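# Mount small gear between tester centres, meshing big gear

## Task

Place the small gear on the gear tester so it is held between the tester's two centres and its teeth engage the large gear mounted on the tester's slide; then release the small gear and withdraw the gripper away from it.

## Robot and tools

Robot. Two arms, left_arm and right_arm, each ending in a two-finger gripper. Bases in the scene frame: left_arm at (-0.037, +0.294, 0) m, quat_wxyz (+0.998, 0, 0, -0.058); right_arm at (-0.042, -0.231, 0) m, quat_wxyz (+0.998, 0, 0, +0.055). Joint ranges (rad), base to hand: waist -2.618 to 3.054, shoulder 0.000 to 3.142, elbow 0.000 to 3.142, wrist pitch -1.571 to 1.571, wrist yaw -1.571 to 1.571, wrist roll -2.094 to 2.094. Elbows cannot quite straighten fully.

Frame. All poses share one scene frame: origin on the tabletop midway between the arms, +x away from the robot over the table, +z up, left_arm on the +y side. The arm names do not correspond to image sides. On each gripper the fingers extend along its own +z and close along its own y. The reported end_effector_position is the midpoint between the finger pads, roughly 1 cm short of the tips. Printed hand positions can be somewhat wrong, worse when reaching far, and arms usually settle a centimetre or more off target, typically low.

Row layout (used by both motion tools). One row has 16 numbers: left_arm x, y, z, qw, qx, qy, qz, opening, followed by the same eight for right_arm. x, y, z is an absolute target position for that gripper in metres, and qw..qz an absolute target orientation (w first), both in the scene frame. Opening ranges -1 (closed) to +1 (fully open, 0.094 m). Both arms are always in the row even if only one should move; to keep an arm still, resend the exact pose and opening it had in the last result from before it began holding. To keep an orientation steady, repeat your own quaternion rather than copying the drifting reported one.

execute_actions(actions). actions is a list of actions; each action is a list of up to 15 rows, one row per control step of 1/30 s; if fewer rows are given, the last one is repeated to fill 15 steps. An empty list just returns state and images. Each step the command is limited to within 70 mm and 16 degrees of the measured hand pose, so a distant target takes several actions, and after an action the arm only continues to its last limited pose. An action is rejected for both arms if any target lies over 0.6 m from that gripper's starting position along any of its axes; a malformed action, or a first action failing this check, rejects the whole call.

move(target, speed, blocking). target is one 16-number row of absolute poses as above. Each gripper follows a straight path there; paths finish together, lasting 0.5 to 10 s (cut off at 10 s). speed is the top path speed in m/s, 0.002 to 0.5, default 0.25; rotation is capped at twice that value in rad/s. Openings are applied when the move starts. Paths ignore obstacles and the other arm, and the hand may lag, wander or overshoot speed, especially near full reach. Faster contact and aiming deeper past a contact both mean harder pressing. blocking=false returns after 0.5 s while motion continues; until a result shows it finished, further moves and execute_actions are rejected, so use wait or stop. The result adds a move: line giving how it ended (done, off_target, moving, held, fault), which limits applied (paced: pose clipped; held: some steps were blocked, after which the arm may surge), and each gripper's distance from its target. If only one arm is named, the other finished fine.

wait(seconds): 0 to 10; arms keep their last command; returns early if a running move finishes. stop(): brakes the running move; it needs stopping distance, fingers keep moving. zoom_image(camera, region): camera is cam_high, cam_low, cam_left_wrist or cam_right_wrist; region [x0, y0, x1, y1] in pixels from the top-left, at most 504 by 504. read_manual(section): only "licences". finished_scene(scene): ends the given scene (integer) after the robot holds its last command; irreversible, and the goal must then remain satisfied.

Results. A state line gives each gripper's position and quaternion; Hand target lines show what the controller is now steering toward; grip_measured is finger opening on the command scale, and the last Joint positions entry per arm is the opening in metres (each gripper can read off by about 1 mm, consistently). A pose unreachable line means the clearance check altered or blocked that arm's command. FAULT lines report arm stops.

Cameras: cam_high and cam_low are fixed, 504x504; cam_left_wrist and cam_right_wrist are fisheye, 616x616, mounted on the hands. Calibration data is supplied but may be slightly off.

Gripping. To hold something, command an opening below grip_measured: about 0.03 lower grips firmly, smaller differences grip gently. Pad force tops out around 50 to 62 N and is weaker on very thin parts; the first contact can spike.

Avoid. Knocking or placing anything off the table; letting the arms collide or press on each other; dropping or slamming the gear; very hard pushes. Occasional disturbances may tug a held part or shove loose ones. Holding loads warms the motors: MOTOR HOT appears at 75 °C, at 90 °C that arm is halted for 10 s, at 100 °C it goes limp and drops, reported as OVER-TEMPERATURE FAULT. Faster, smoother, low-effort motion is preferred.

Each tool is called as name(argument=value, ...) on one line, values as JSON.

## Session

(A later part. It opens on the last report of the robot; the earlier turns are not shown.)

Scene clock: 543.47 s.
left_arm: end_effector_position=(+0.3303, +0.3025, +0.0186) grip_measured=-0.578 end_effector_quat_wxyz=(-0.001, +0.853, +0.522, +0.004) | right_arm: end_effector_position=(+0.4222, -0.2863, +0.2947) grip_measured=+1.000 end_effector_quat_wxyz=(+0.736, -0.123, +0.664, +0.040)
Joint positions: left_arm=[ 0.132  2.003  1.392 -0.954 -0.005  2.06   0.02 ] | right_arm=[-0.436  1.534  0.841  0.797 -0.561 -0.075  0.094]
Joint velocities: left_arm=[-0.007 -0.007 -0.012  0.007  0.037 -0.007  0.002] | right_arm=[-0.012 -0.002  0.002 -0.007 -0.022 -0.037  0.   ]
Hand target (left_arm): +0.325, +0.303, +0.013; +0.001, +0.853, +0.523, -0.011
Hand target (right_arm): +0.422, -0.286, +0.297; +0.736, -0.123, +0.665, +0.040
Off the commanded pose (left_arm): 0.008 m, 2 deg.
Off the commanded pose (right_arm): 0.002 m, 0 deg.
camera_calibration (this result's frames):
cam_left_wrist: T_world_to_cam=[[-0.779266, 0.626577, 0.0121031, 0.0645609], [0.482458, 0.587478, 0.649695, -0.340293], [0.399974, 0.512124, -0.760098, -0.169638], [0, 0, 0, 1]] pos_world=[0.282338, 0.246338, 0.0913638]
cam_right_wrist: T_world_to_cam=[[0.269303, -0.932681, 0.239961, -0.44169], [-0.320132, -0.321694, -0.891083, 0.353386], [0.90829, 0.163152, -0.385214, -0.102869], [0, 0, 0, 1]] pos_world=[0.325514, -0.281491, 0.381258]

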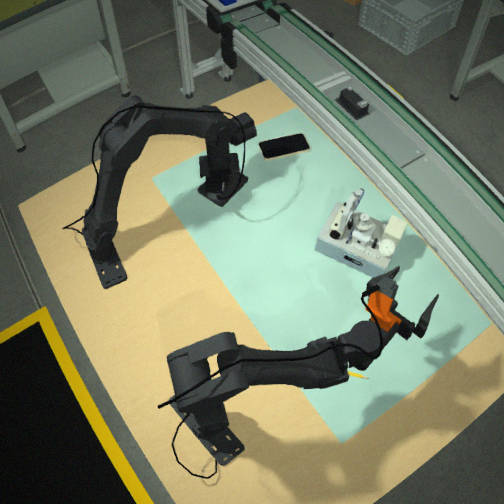

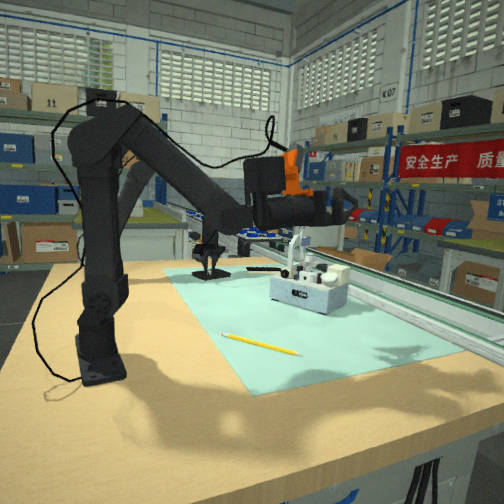

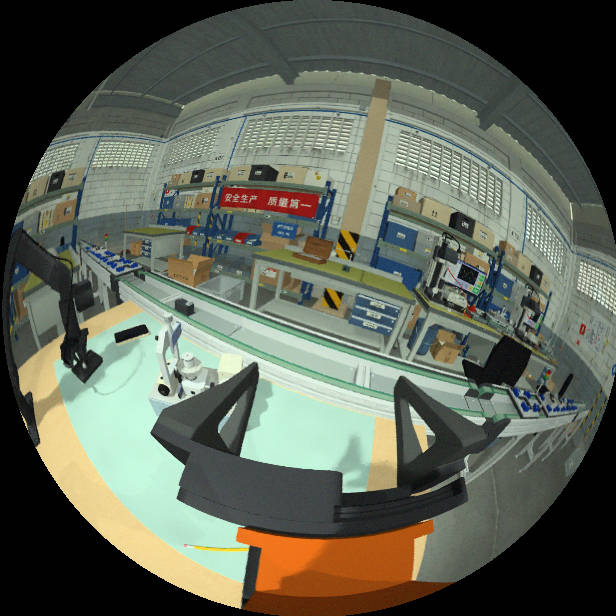

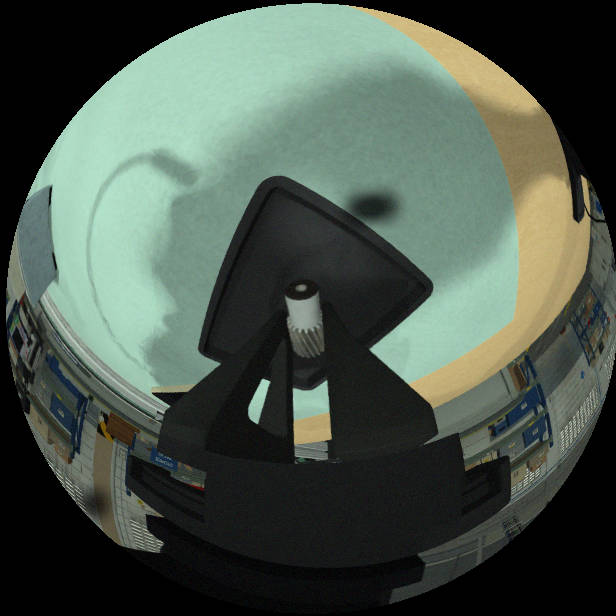

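execute_actions(actions=[[[0.3253,0.3035,0.0124,0.0004,0.8526,0.5225,-0.0108,-0.588,0.422,-0.286,0.297,0.736,-0.123,0.665,0.040,1.0],[0.3253,0.3035,0.0124,0.0004,0.8526,0.5225,-0.0108,-0.595,0.422,-0.286,0.297,0.736,-0.123,0.665,0.040,1.0],[0.3253,0.3035,0.0124,0.0004,0.8526,0.5225,-0.0108,-0.602,0.422,-0.286,0.297,0.736,-0.123,0.665,0.040,1.0],[0.3253,0.3035,0.0124,0.0004,0.8526,0.5225,-0.0108,-0.609,0.422,-0.286,0.297,0.736,-0.123,0.665,0.040,1.0],[0.3253,0.3035,0.0124,0.0004,0.8526,0.5225,-0.0108,-0.616,0.422,-0.286,0.297,0.736,-0.123,0.665,0.040,1.0],[0.3253,0.3035,0.0124,0.0004,0.8526,0.5225,-0.0108,-0.622,0.422,-0.286,0.297,0.736,-0.123,0.665,0.040,1.0],[0.3253,0.3035,0.0124,0.0004,0.8526,0.5225,-0.0108,-0.628,0.422,-0.286,0.297,0.736,-0.123,0.665,0.040,1.0],[0.3253,0.3035,0.0124,0.0004,0.8526,0.5225,-0.0108,-0.634,0.422,-0.286,0.297,0.736,-0.123,0.665,0.040,1.0],[0.3253,0.3035,0.0124,0.0004,0.8526,0.5225,-0.0108,-0.64,0.422,-0.286,0.297,0.736,-0.123,0.665,0.040,1.0],[0.326,0.3034,0.0135,0.0003,0.8526,0.5225,-0.009,-0.64,0.422,-0.286,0.297,0.736,-0.123,0.665,0.040,1.0],[0.327,0.3032,0.0148,0.0001,0.8526,0.5225,-0.006,-0.64,0.422,-0.286,0.297,0.736,-0.123,0.665,0.040,1.0],[0.328,0.303,0.016,0,0.8526,0.5225,-0.003,-0.64,0.422,-0.286,0.297,0.736,-0.123,0.665,0.040,1.0],[0.329,0.3028,0.0173,0,0.8526,0.5225,0,-0.64,0.422,-0.286,0.297,0.736,-0.123,0.665,0.040,1.0],[0.330,0.3026,0.0186,-0.001,0.8526,0.5225,0.003,-0.64,0.422,-0.286,0.297,0.736,-0.123,0.665,0.040,1.0]]])

zoom_image(camera="cam_right_wrist", region=[250, 265, 360, 375])

Scene clock: 575.67 s.
left_arm: end_effector_position=(+0.3303, +0.3024, +0.0186) grip_measured=-0.627 end_effector_quat_wxyz=(-0.000, +0.853, +0.522, +0.004) | right_arm: end_effector_position=(+0.4222, -0.2863, +0.2947) grip_measured=+1.000 end_effector_quat_wxyz=(+0.736, -0.123, +0.664, +0.040)
Joint positions: left_arm=[ 0.132  2.003  1.392 -0.954 -0.005  2.06   0.018] | right_arm=[-0.436  1.534  0.841  0.797 -0.561 -0.075  0.094]
Joint velocities: left_arm=[ 0.002  0.022  0.007 -0.007 -0.007  0.051  0.   ] | right_arm=[-0.007 -0.017  0.002 -0.022 -0.037 -0.037  0.   ]
Hand target (left_arm): +0.330, +0.303, +0.019; -0.001, +0.853, +0.523, +0.003
Hand target (right_arm): +0.422, -0.286, +0.297; +0.736, -0.123, +0.665, +0.040
Off the commanded pose (left_arm): 0.000 m, 0 deg.
Off the commanded pose (right_arm): 0.002 m, 0 deg.
camera_calibration (this result's frames):
cam_left_wrist: T_world_to_cam=[[-0.779264, 0.626583, 0.0118591, 0.0646065], [0.482456, 0.587724, 0.649474, -0.340323], [0.39998, 0.511834, -0.760291, -0.169514], [0, 0, 0, 1]] pos_world=[0.282338, 0.246298, 0.0913846]
cam_right_wrist: T_world_to_cam=[[0.269303, -0.932681, 0.239961, -0.44169], [-0.320132, -0.321694, -0.891083, 0.353386], [0.90829, 0.163152, -0.385214, -0.102869], [0, 0, 0, 1]] pos_world=[0.325514, -0.281491, 0.381258]

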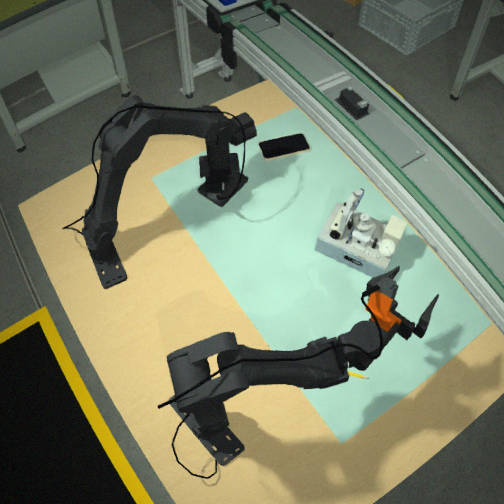

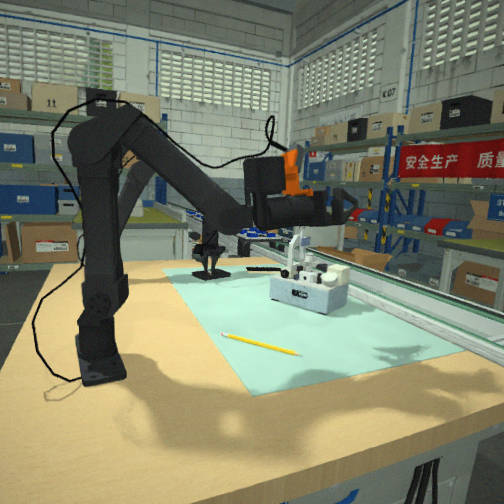

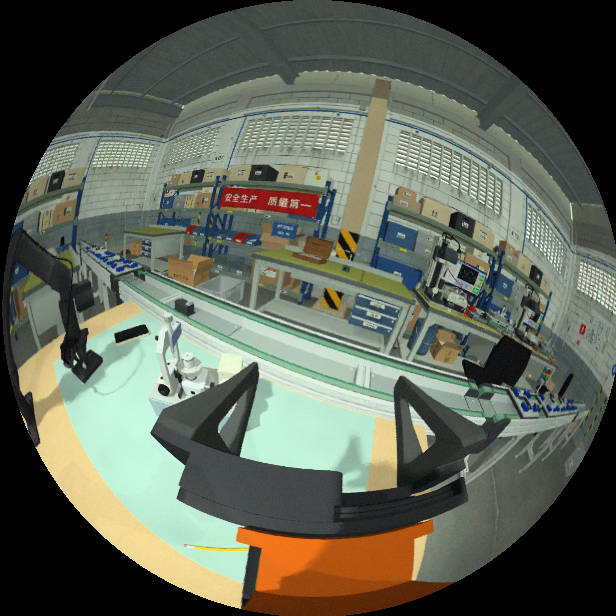

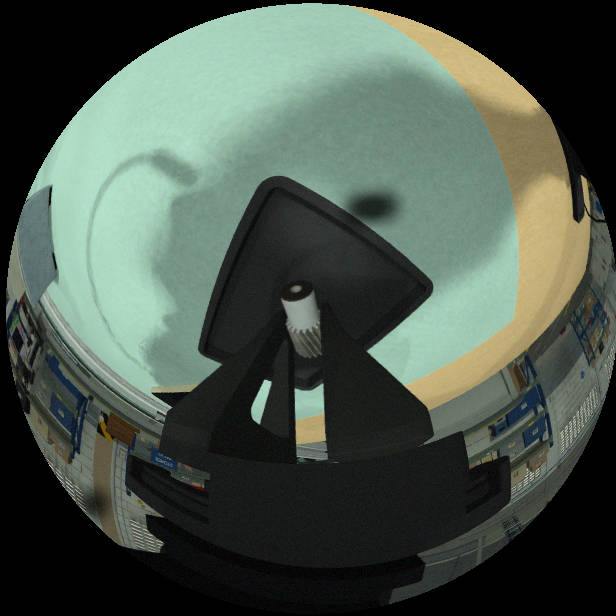

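Region (250, 265, 360, 375) of cam_right_wrist's 616x616 image, scaled by 4.582, with more detail than that image has.

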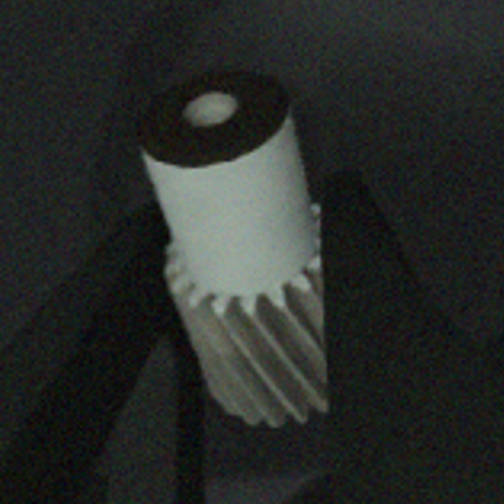

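execute_actions(actions=[[[0.330,0.3026,0.020,-0.001,0.8526,0.5225,0.003,-0.65,0.422,-0.286,0.297,0.736,-0.123,0.665,0.040,0.9],[0.330,0.3026,0.022,-0.001,0.8526,0.5225,0.003,-0.66,0.422,-0.286,0.297,0.736,-0.123,0.665,0.040,0.8],[0.330,0.3026,0.025,-0.001,0.8526,0.5225,0.003,-0.66,0.422,-0.286,0.297,0.736,-0.123,0.665,0.040,0.7],[0.330,0.3026,0.029,0,0.8526,0.5225,0.003,-0.66,0.422,-0.286,0.297,0.736,-0.123,0.665,0.040,0.6],[0.330,0.3026,0.033,0,0.8526,0.5225,0.003,-0.66,0.422,-0.286,0.297,0.736,-0.123,0.665,0.040,0.5],[0.330,0.3026,0.038,0,0.848,0.530,0.003,-0.66,0.422,-0.286,0.297,0.736,-0.123,0.665,0.040,0.4],[0.330,0.3026,0.043,0,0.839,0.545,0.002,-0.66,0.422,-0.286,0.297,0.736,-0.123,0.665,0.040,0.3],[0.330,0.3026,0.048,0,0.829,0.559,0.002,-0.66,0.422,-0.286,0.297,0.736,-0.123,0.665,0.040,0.2],[0.330,0.3026,0.053,0,0.819,0.574,0.002,-0.66,0.422,-0.286,0.297,0.736,-0.123,0.665,0.040,0.1],[0.330,0.3026,0.058,0,0.804,0.595,0.002,-0.66,0.422,-0.286,0.297,0.736,-0.123,0.665,0.040,0.0],[0.330,0.3026,0.063,0,0.788,0.616,0.001,-0.66,0.422,-0.286,0.297,0.736,-0.123,0.665,0.040,-0.1],[0.330,0.3026,0.067,0,0.772,0.636,0.001,-0.66,0.422,-0.286,0.297,0.736,-0.123,0.665,0.040,-0.2],[0.330,0.3026,0.071,0,0.755,0.656,0,-0.66,0.422,-0.286,0.297,0.736,-0.123,0.665,0.040,-0.3],[0.330,0.3026,0.075,0,0.737,0.676,0,-0.66,0.422,-0.286,0.297,0.736,-0.123,0.665,0.040,-0.3],[0.330,0.3026,0.078,0,0.719,0.695,0,-0.66,0.422,-0.286,0.297,0.736,-0.123,0.665,0.040,-0.3]]])

move(target=[0.465, 0.064, 0.150, 0.6124, 0.3536, 0.6124, -0.3536, -0.66, 0.4475, -0.048, 0.252, 0.5225, -0.1969, 0.8201, 0.1254, -0.3], speed=0.5)

Scene clock: 639.13 s.
left_arm: end_effector_position=(+0.3325, +0.3025, +0.0558) grip_measured=-0.638 end_effector_quat_wxyz=(+0.003, +0.788, +0.616, +0.008) | right_arm: end_effector_position=(+0.4222, -0.2863, +0.2947) grip_measured=-0.295 end_effector_quat_wxyz=(+0.736, -0.123, +0.664, +0.040)
Joint positions: left_arm=[ 0.132  1.959  1.484 -1.079 -0.005  1.831  0.017] | right_arm=[-0.436  1.534  0.841  0.797 -0.561 -0.075  0.033]
Joint velocities: left_arm=[-0.022 -0.183  0.359 -0.315  0.022 -1.179  0.   ] | right_arm=[ 0.002 -0.007  0.007  0.022  0.007 -0.037 -0.005]
Hand target (left_arm): +0.330, +0.303, +0.077; +0.009, +0.726, +0.688, +0.004
Hand target (right_arm): +0.422, -0.286, +0.297; +0.736, -0.123, +0.665, +0.040
Off the commanded pose (left_arm): 0.022 m, 12 deg.
Off the commanded pose (right_arm): 0.002 m, 0 deg.
camera_calibration (this result's frames):
cam_left_wrist: T_world_to_cam=[[-0.901176, 0.433452, 0.00100403, 0.165423], [0.329026, 0.682557, 0.652578, -0.343397], [0.282176, 0.588418, -0.757721, -0.126278], [0, 0, 0, 1]] pos_world=[0.297695, 0.236989, 0.128243]
cam_right_wrist: T_world_to_cam=[[0.269303, -0.932681, 0.239961, -0.44169], [-0.320132, -0.321694, -0.891083, 0.353386], [0.90829, 0.163152, -0.385214, -0.102869], [0, 0, 0, 1]] pos_world=[0.325514, -0.281491, 0.381258]

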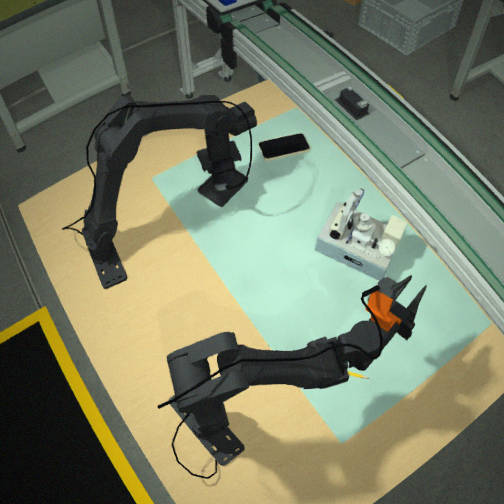

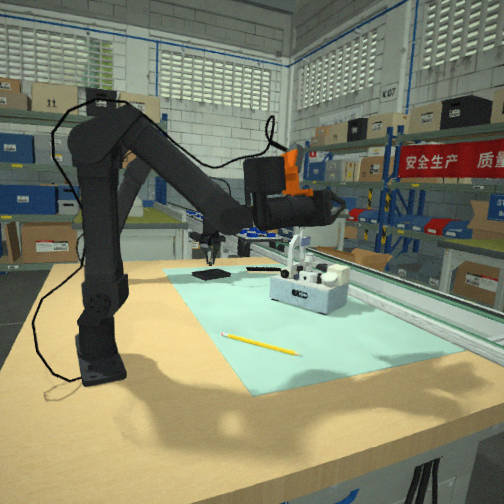

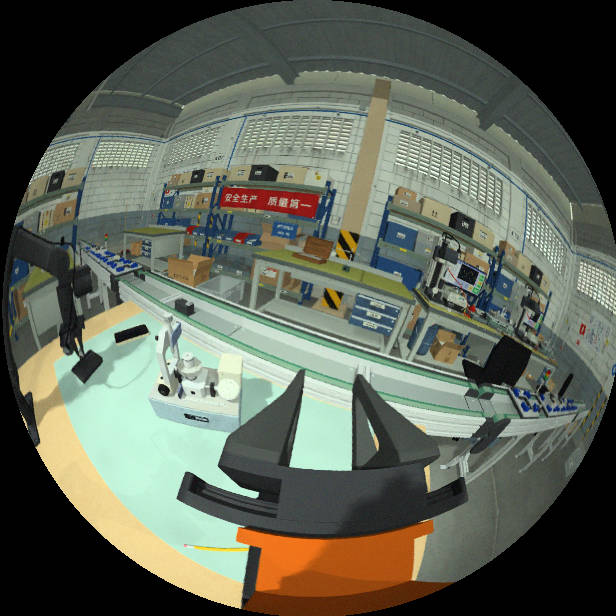

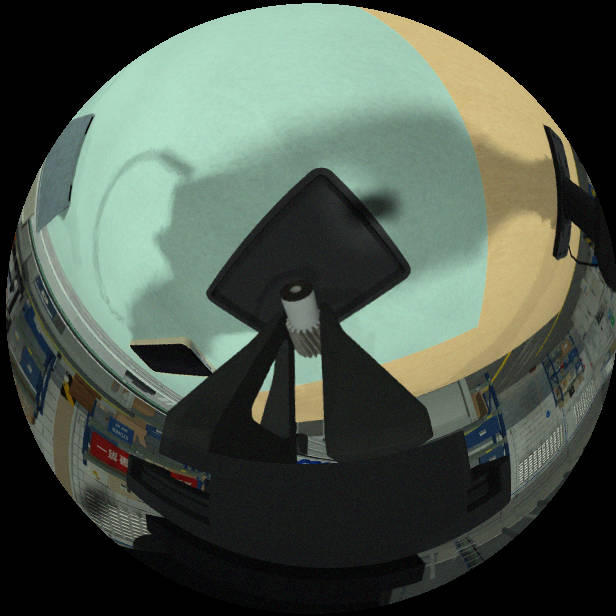

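Scene clock: 642.17 s.
left_arm: end_effector_position=(+0.4724, +0.0685, +0.1558) grip_measured=-0.638 end_effector_quat_wxyz=(+0.620, +0.361, +0.606, -0.344) | right_arm: end_effector_position=(+0.4416, -0.0493, +0.2503) grip_measured=-0.298 end_effector_quat_wxyz=(+0.525, -0.207, +0.817, +0.121)
Joint positions: left_arm=[-0.057  2.202  1.182  1.028  0.872  0.025  0.017] | right_arm=[ 0.194  1.652  1.306 -0.093 -0.155 -0.094  0.033]
Joint velocities: left_arm=[ 0.002 -0.012 -0.002 -0.022  0.081  0.007 -0.   ] | right_arm=[-0.012  0.012 -0.012 -0.007 -0.007  0.007 -0.001]
Hand target (left_arm): +0.470, +0.065, +0.148; +0.614, +0.355, +0.613, -0.349
Hand target (right_arm): +0.444, -0.048, +0.252; +0.522, -0.203, +0.820, +0.121
Off the commanded pose (left_arm): 0.010 m, 2 deg.
Off the commanded pose (right_arm): 0.006 m, 1 deg.
move: done; limits=paced
camera_calibration (this result's frames):
cam_left_wrist: T_world_to_cam=[[-0.84676, -0.477987, -0.233509, 0.466058], [-0.159943, 0.647385, -0.745192, 0.156208], [0.507362, -0.593651, -0.62463, 0.00155599], [0, 0, 0, 1]] pos_world=[0.418834, 0.122566, 0.226206]
cam_right_wrist: T_world_to_cam=[[0.551674, -0.829121, 0.090634, -0.2974], [-0.634652, -0.487801, -0.599388, 0.454017], [0.541177, 0.273146, -0.795311, 0.093907], [0, 0, 0, 1]] pos_world=[0.40139, -0.0507613, 0.373772]

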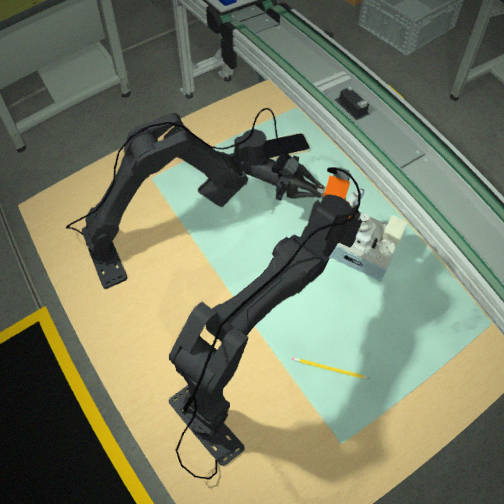

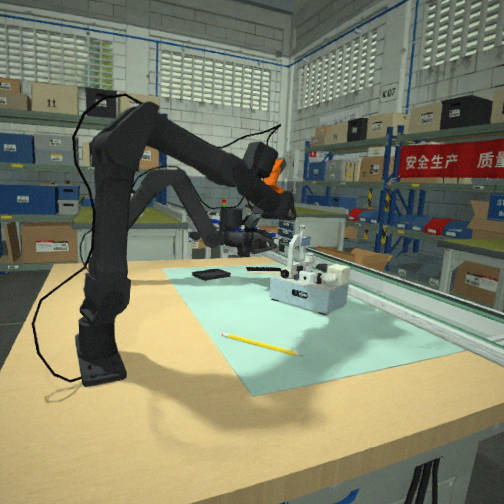

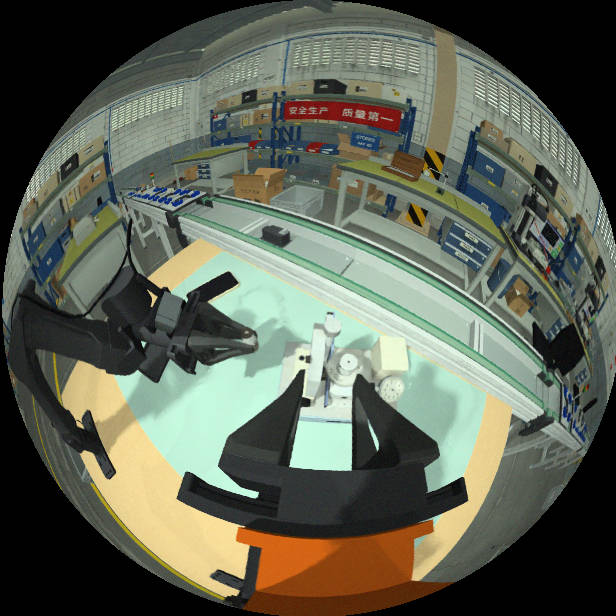

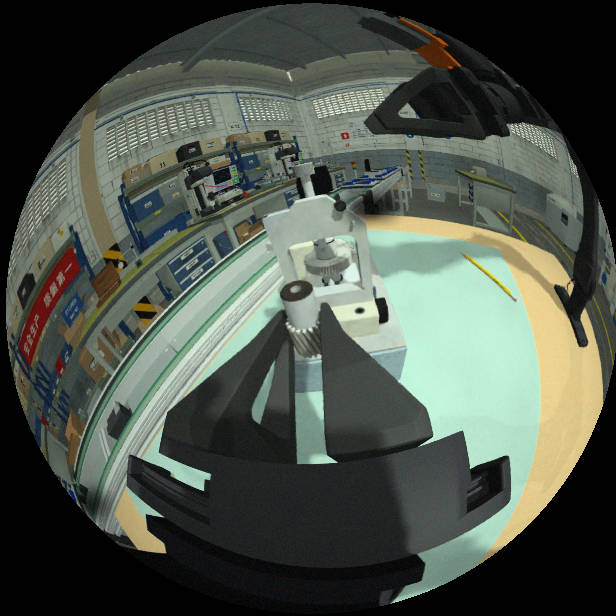

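zoom_image(camera="cam_right_wrist", region=[240, 150, 420, 330])

zoom_image(camera="cam_left_wrist", region=[230, 290, 430, 430])

zoom_image(camera="cam_low", region=[230, 190, 360, 320])

Region (240, 150, 420, 330) of cam_right_wrist's 616x616 image, scaled by 2.800, with more detail than that image has.

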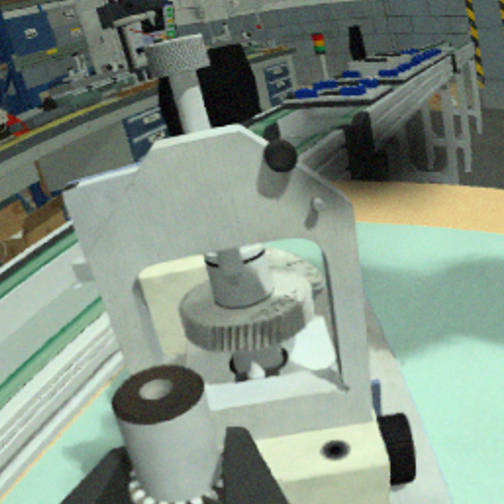

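Region (230, 290, 430, 430) of cam_left_wrist's 616x616 image, scaled by 2.520, with more detail than that image has; it fills the top 353 rows of this view, and the rest is white.

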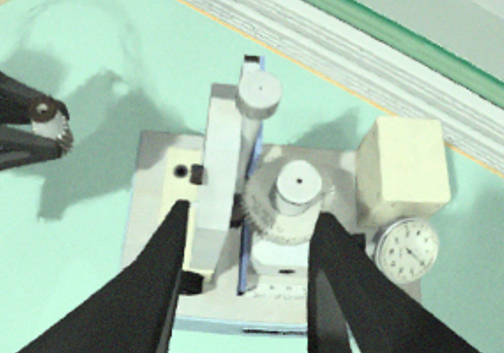

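Region (230, 190, 360, 320) of cam_low's 504x504 image, scaled by 3.877, with more detail than that image has.

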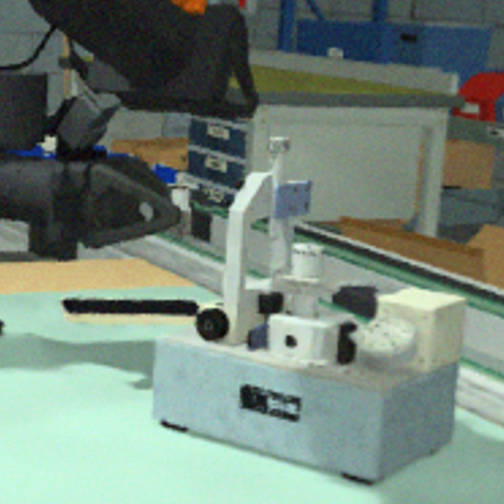

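execute_actions(actions=[])

zoom_image(camera="cam_right_wrist", region=[285, 225, 365, 305])

zoom_image(camera="cam_right_wrist", region=[270, 150, 350, 230])

zoom_image(camera="cam_left_wrist", region=[290, 300, 380, 390])

Scene clock: 655.53 s.
left_arm: end_effector_position=(+0.4725, +0.0685, +0.1562) grip_measured=-0.638 end_effector_quat_wxyz=(+0.620, +0.361, +0.606, -0.344) | right_arm: end_effector_position=(+0.4416, -0.0493, +0.2503) grip_measured=-0.298 end_effector_quat_wxyz=(+0.525, -0.207, +0.817, +0.121)
Joint positions: left_arm=[-0.057  2.202  1.182  1.03   0.872  0.023  0.017] | right_arm=[ 0.194  1.652  1.306 -0.093 -0.155 -0.094  0.033]
Joint velocities: left_arm=[-0.002 -0.007 -0.022  0.022 -0.007  0.007  0.   ] | right_arm=[ 0.002 -0.002  0.012  0.022  0.007  0.007  0.   ]
Hand target (left_arm): +0.470, +0.065, +0.148; +0.614, +0.355, +0.613, -0.349
Hand target (right_arm): +0.444, -0.048, +0.252; +0.522, -0.203, +0.820, +0.121
Off the commanded pose (left_arm): 0.011 m, 2 deg.
Off the commanded pose (right_arm): 0.006 m, 1 deg.
camera_calibration (this result's frames):
cam_left_wrist: T_world_to_cam=[[-0.846372, -0.478516, -0.233829, 0.466108], [-0.159522, 0.64665, -0.74592, 0.156424], [0.50814, -0.594025, -0.623641, 0.00127252], [0, 0, 0, 1]] pos_world=[0.418807, 0.122645, 0.226462]
cam_right_wrist: T_world_to_cam=[[0.551674, -0.829121, 0.090634, -0.2974], [-0.634652, -0.487801, -0.599388, 0.454017], [0.541177, 0.273146, -0.795311, 0.093907], [0, 0, 0, 1]] pos_world=[0.40139, -0.0507613, 0.373772]

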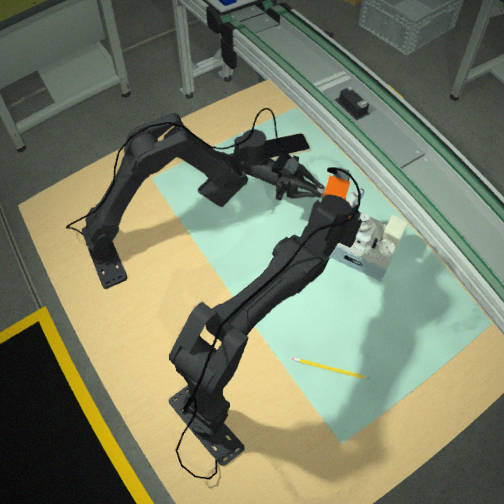

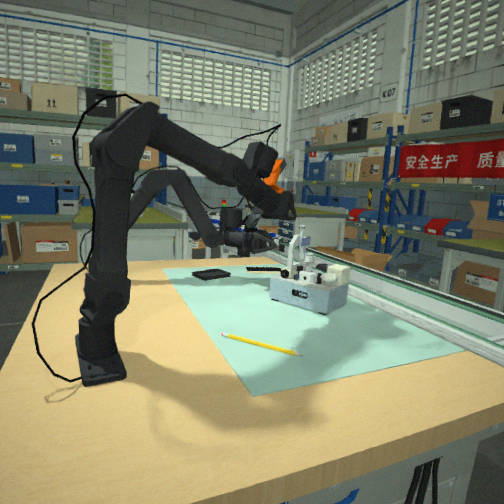

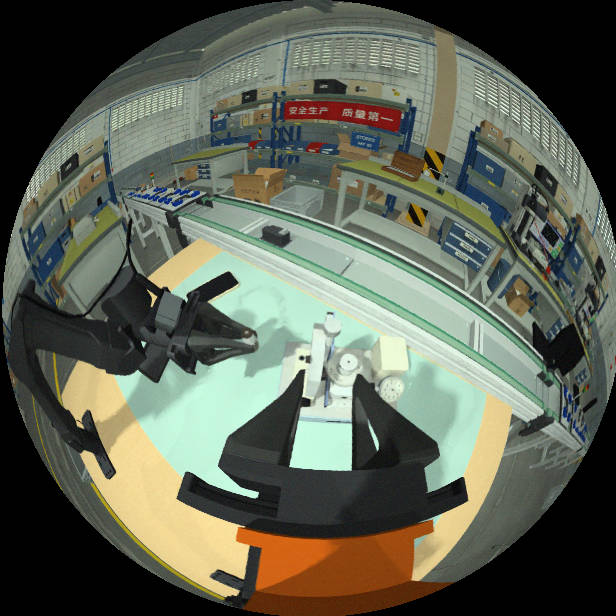

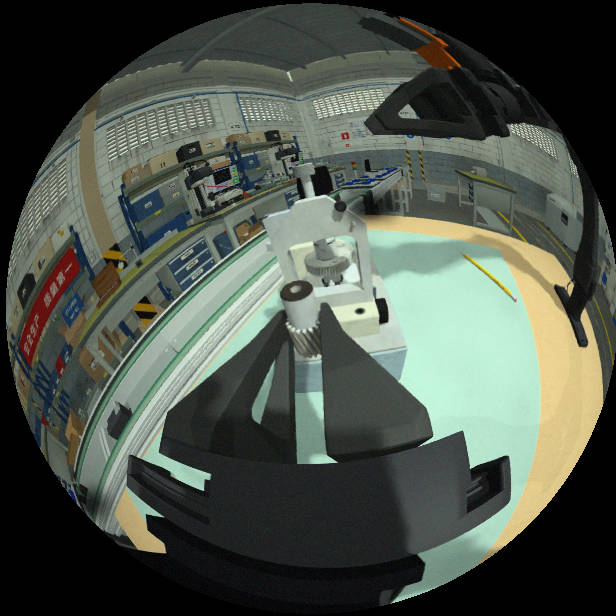

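Region (285, 225, 365, 305) of cam_right_wrist's 616x616 image, scaled by 6.300, with more detail than that image has.

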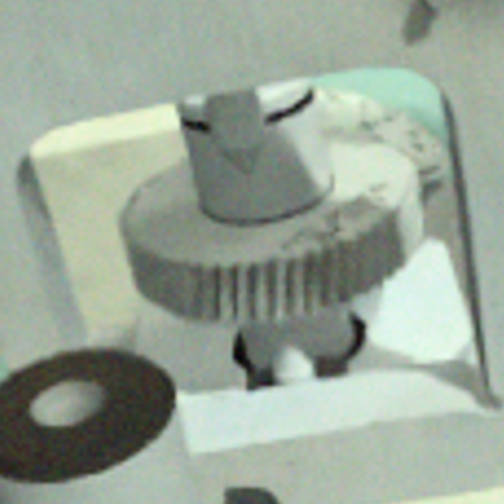

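Region (270, 150, 350, 230) of cam_right_wrist's 616x616 image, scaled by 6.300, with more detail than that image has.

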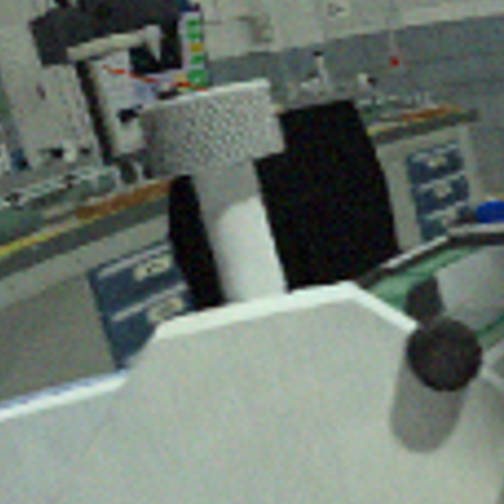

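Region (290, 300, 380, 390) of cam_left_wrist's 616x616 image, scaled by 5.600, with more detail than that image has.

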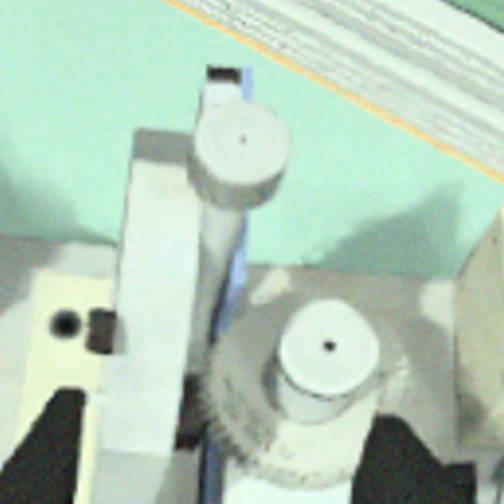

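move(target=[0.4852, 0.0212, 0.1445, 0.6025, 0.3581, 0.6097, -0.3703, -0.66, 0.4883, -0.0298, 0.227, 0.5225, -0.1969, 0.8201, 0.1254, -0.3], speed=0.15)

Scene clock: 772.00 s.
left_arm: end_effector_position=(+0.4787, +0.0225, +0.1379) grip_measured=-0.638 end_effector_quat_wxyz=(+0.597, +0.363, +0.612, -0.371) | right_arm: end_effector_position=(+0.4852, -0.0331, +0.2174) grip_measured=-0.298 end_effector_quat_wxyz=(+0.514, -0.200, +0.825, +0.123)
Joint positions: left_arm=[-0.144  2.298  1.293  0.987  0.833 -0.007  0.017] | right_arm=[ 0.201  1.851  1.431 -0.042 -0.146 -0.075  0.033]
Joint velocities: left_arm=[ 0.002  0.007 -0.007  0.007 -0.037 -0.022 -0.001] | right_arm=[-0.002  0.007 -0.007  0.007  0.007  0.081 -0.001]
Hand target (left_arm): +0.485, +0.022, +0.144; +0.603, +0.358, +0.610, -0.370
Hand target (right_arm): +0.488, -0.030, +0.227; +0.522, -0.197, +0.820, +0.125
Off the commanded pose (left_arm): 0.009 m, 1 deg.
Off the commanded pose (right_arm): 0.011 m, 1 deg.
move: off_target (right_arm)
camera_calibration (this result's frames):
cam_left_wrist: T_world_to_cam=[[-0.879562, -0.438922, -0.183624, 0.453176], [-0.168324, 0.648047, -0.742767, 0.177277], [0.445013, -0.622401, -0.643879, -0.00698427], [0, 0, 0, 1]] pos_world=[0.431545, 0.079678, 0.210393]
cam_right_wrist: T_world_to_cam=[[0.545875, -0.834844, 0.0711055, -0.298184], [-0.656036, -0.478659, -0.583526, 0.477054], [0.521189, 0.271885, -0.808975, 0.0523981], [0, 0, 0, 1]] pos_world=[0.448426, -0.0348366, 0.341965]

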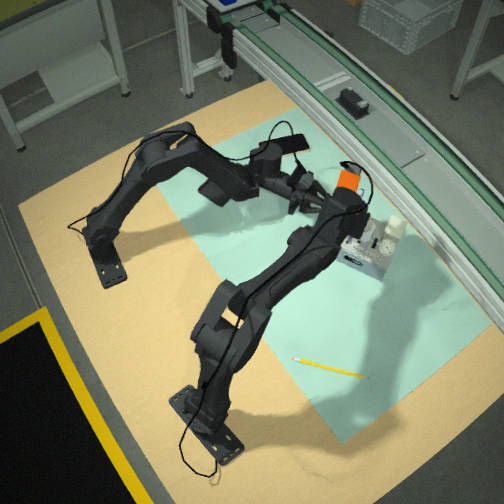

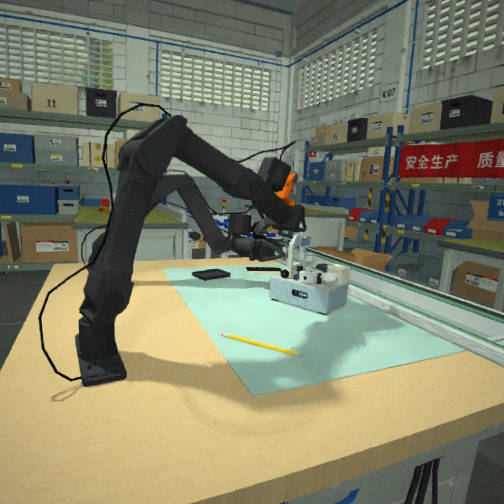

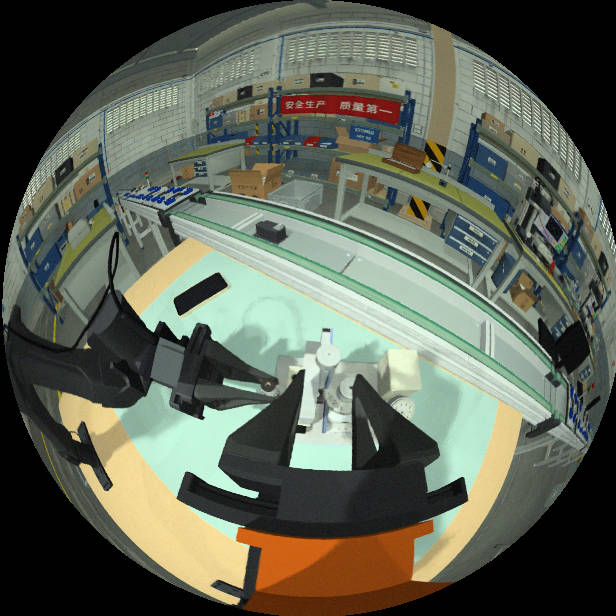

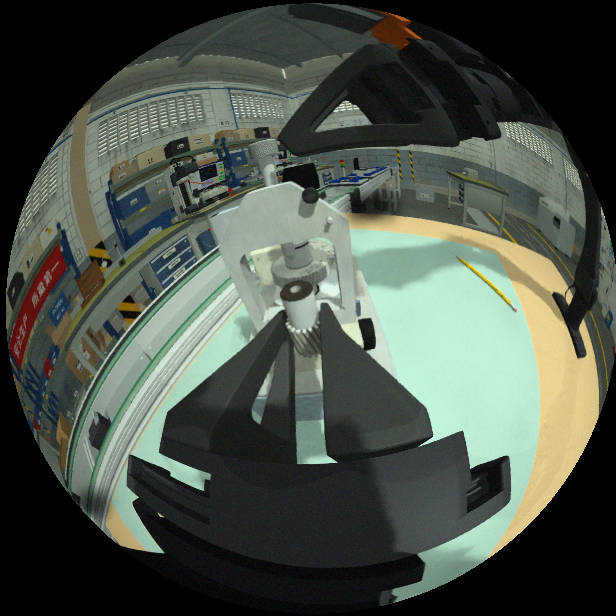

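execute_actions(actions=[])

zoom_image(camera="cam_right_wrist", region=[225, 120, 325, 220])

zoom_image(camera="cam_right_wrist", region=[235, 220, 355, 340])

zoom_image(camera="cam_left_wrist", region=[240, 310, 400, 450])

zoom_image(camera="cam_low", region=[255, 205, 335, 285])

Scene clock: 777.27 s.
left_arm: end_effector_position=(+0.4788, +0.0226, +0.1378) grip_measured=-0.638 end_effector_quat_wxyz=(+0.597, +0.363, +0.612, -0.371) | right_arm: end_effector_position=(+0.4852, -0.0331, +0.2174) grip_measured=-0.298 end_effector_quat_wxyz=(+0.514, -0.200, +0.825, +0.123)
Joint positions: left_arm=[-0.144  2.298  1.293  0.986  0.832 -0.007  0.017] | right_arm=[ 0.201  1.851  1.431 -0.042 -0.146 -0.075  0.033]
Joint velocities: left_arm=[-0.002 -0.007 -0.007  0.066 -0.066 -0.007 -0.001] | right_arm=[ 0.002 -0.007  0.012  0.066 -0.022 -0.051 -0.   ]
Hand target (left_arm): +0.485, +0.022, +0.144; +0.602, +0.358, +0.610, -0.370
Hand target (right_arm): +0.488, -0.030, +0.227; +0.522, -0.197, +0.820, +0.125
Off the commanded pose (left_arm): 0.009 m, 1 deg.
Off the commanded pose (right_arm): 0.011 m, 1 deg.
camera_calibration (this result's frames):
cam_left_wrist: T_world_to_cam=[[-0.87959, -0.439256, -0.182691, 0.453106], [-0.169372, 0.648001, -0.742568, 0.177633], [0.444562, -0.622212, -0.644373, -0.00680396], [0, 0, 0, 1]] pos_world=[0.431658, 0.0796899, 0.210299]
cam_right_wrist: T_world_to_cam=[[0.545875, -0.834844, 0.0711055, -0.298184], [-0.656036, -0.478659, -0.583526, 0.477054], [0.521189, 0.271885, -0.808975, 0.0523981], [0, 0, 0, 1]] pos_world=[0.448426, -0.0348366, 0.341965]

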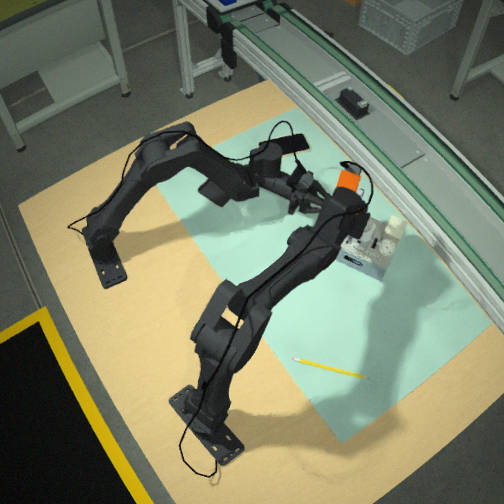

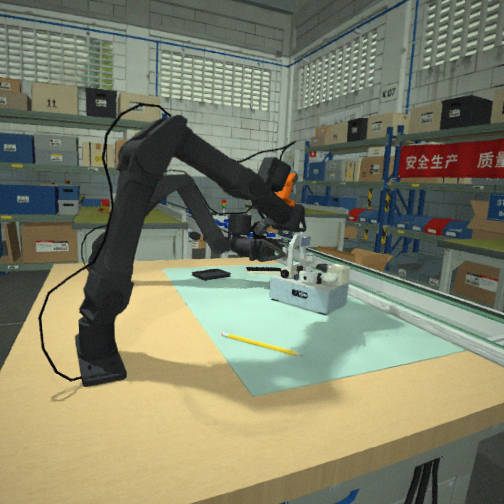

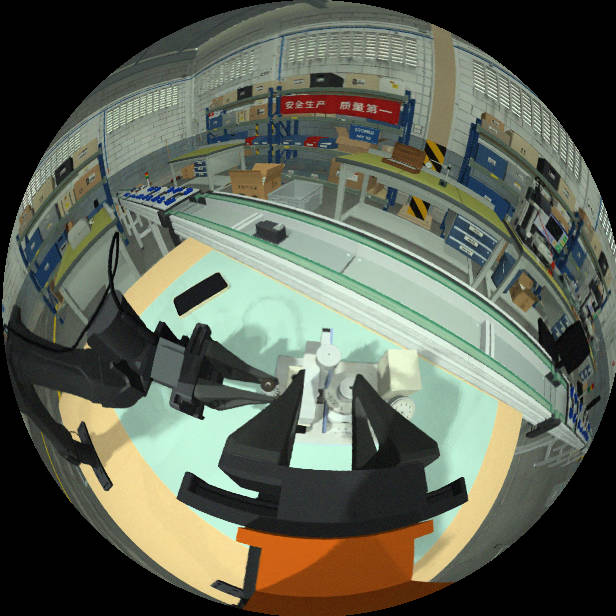

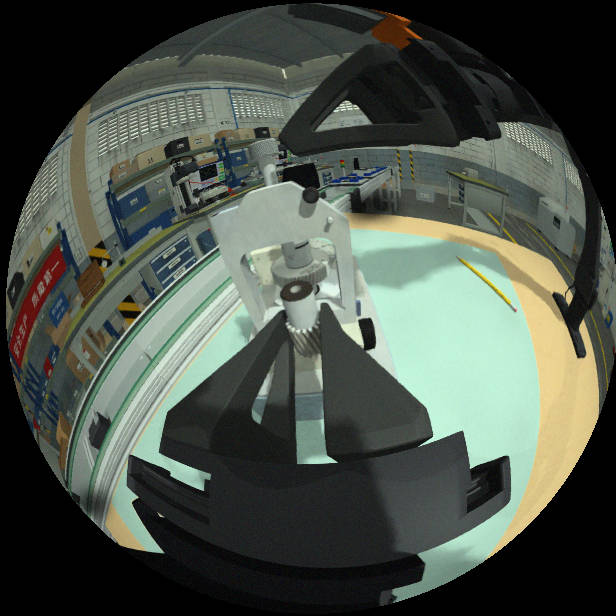

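Region (225, 120, 325, 220) of cam_right_wrist's 616x616 image, scaled by 5.040, with more detail than that image has.

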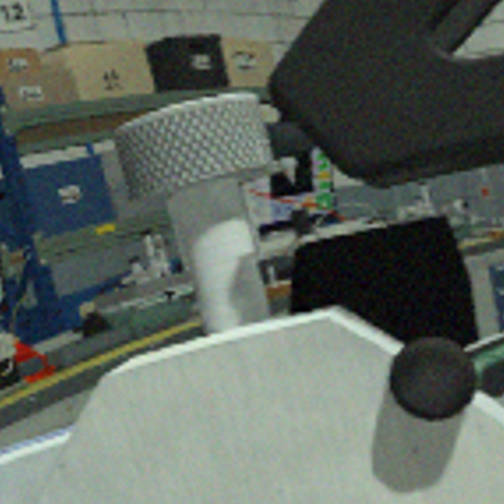

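Region (235, 220, 355, 340) of cam_right_wrist's 616x616 image, scaled by 4.200, with more detail than that image has.

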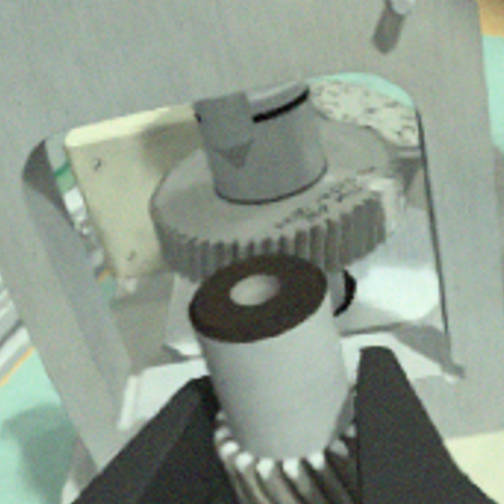

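Region (240, 310, 400, 450) of cam_left_wrist's 616x616 image, scaled by 3.150, with more detail than that image has; it fills the top 441 rows of this view, and the rest is white.

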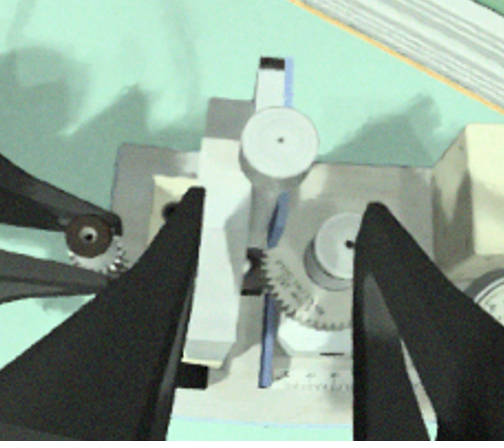

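Region (255, 205, 335, 285) of cam_low's 504x504 image, scaled by 6.300, with more detail than that image has.

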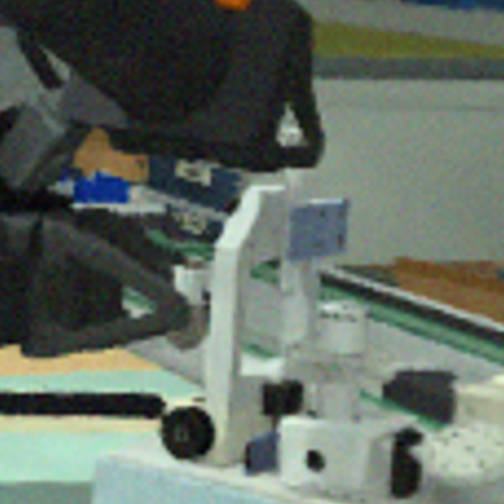

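zoom_image(camera="cam_left_wrist", region=[295, 335, 365, 405])

zoom_image(camera="cam_left_wrist", region=[245, 360, 295, 410])

Region (295, 335, 365, 405) of cam_left_wrist's 616x616 image, scaled by 7.200, with more detail than that image has.

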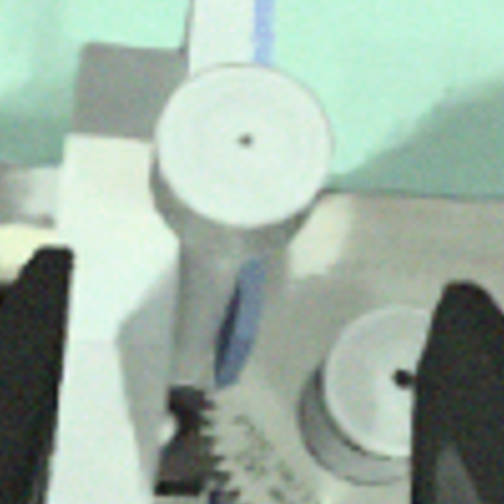

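Region (245, 360, 295, 410) of cam_left_wrist's 616x616 image, scaled by 10.080, with more detail than that image has.

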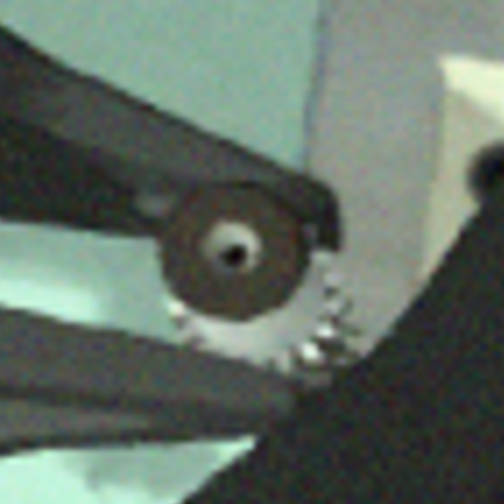

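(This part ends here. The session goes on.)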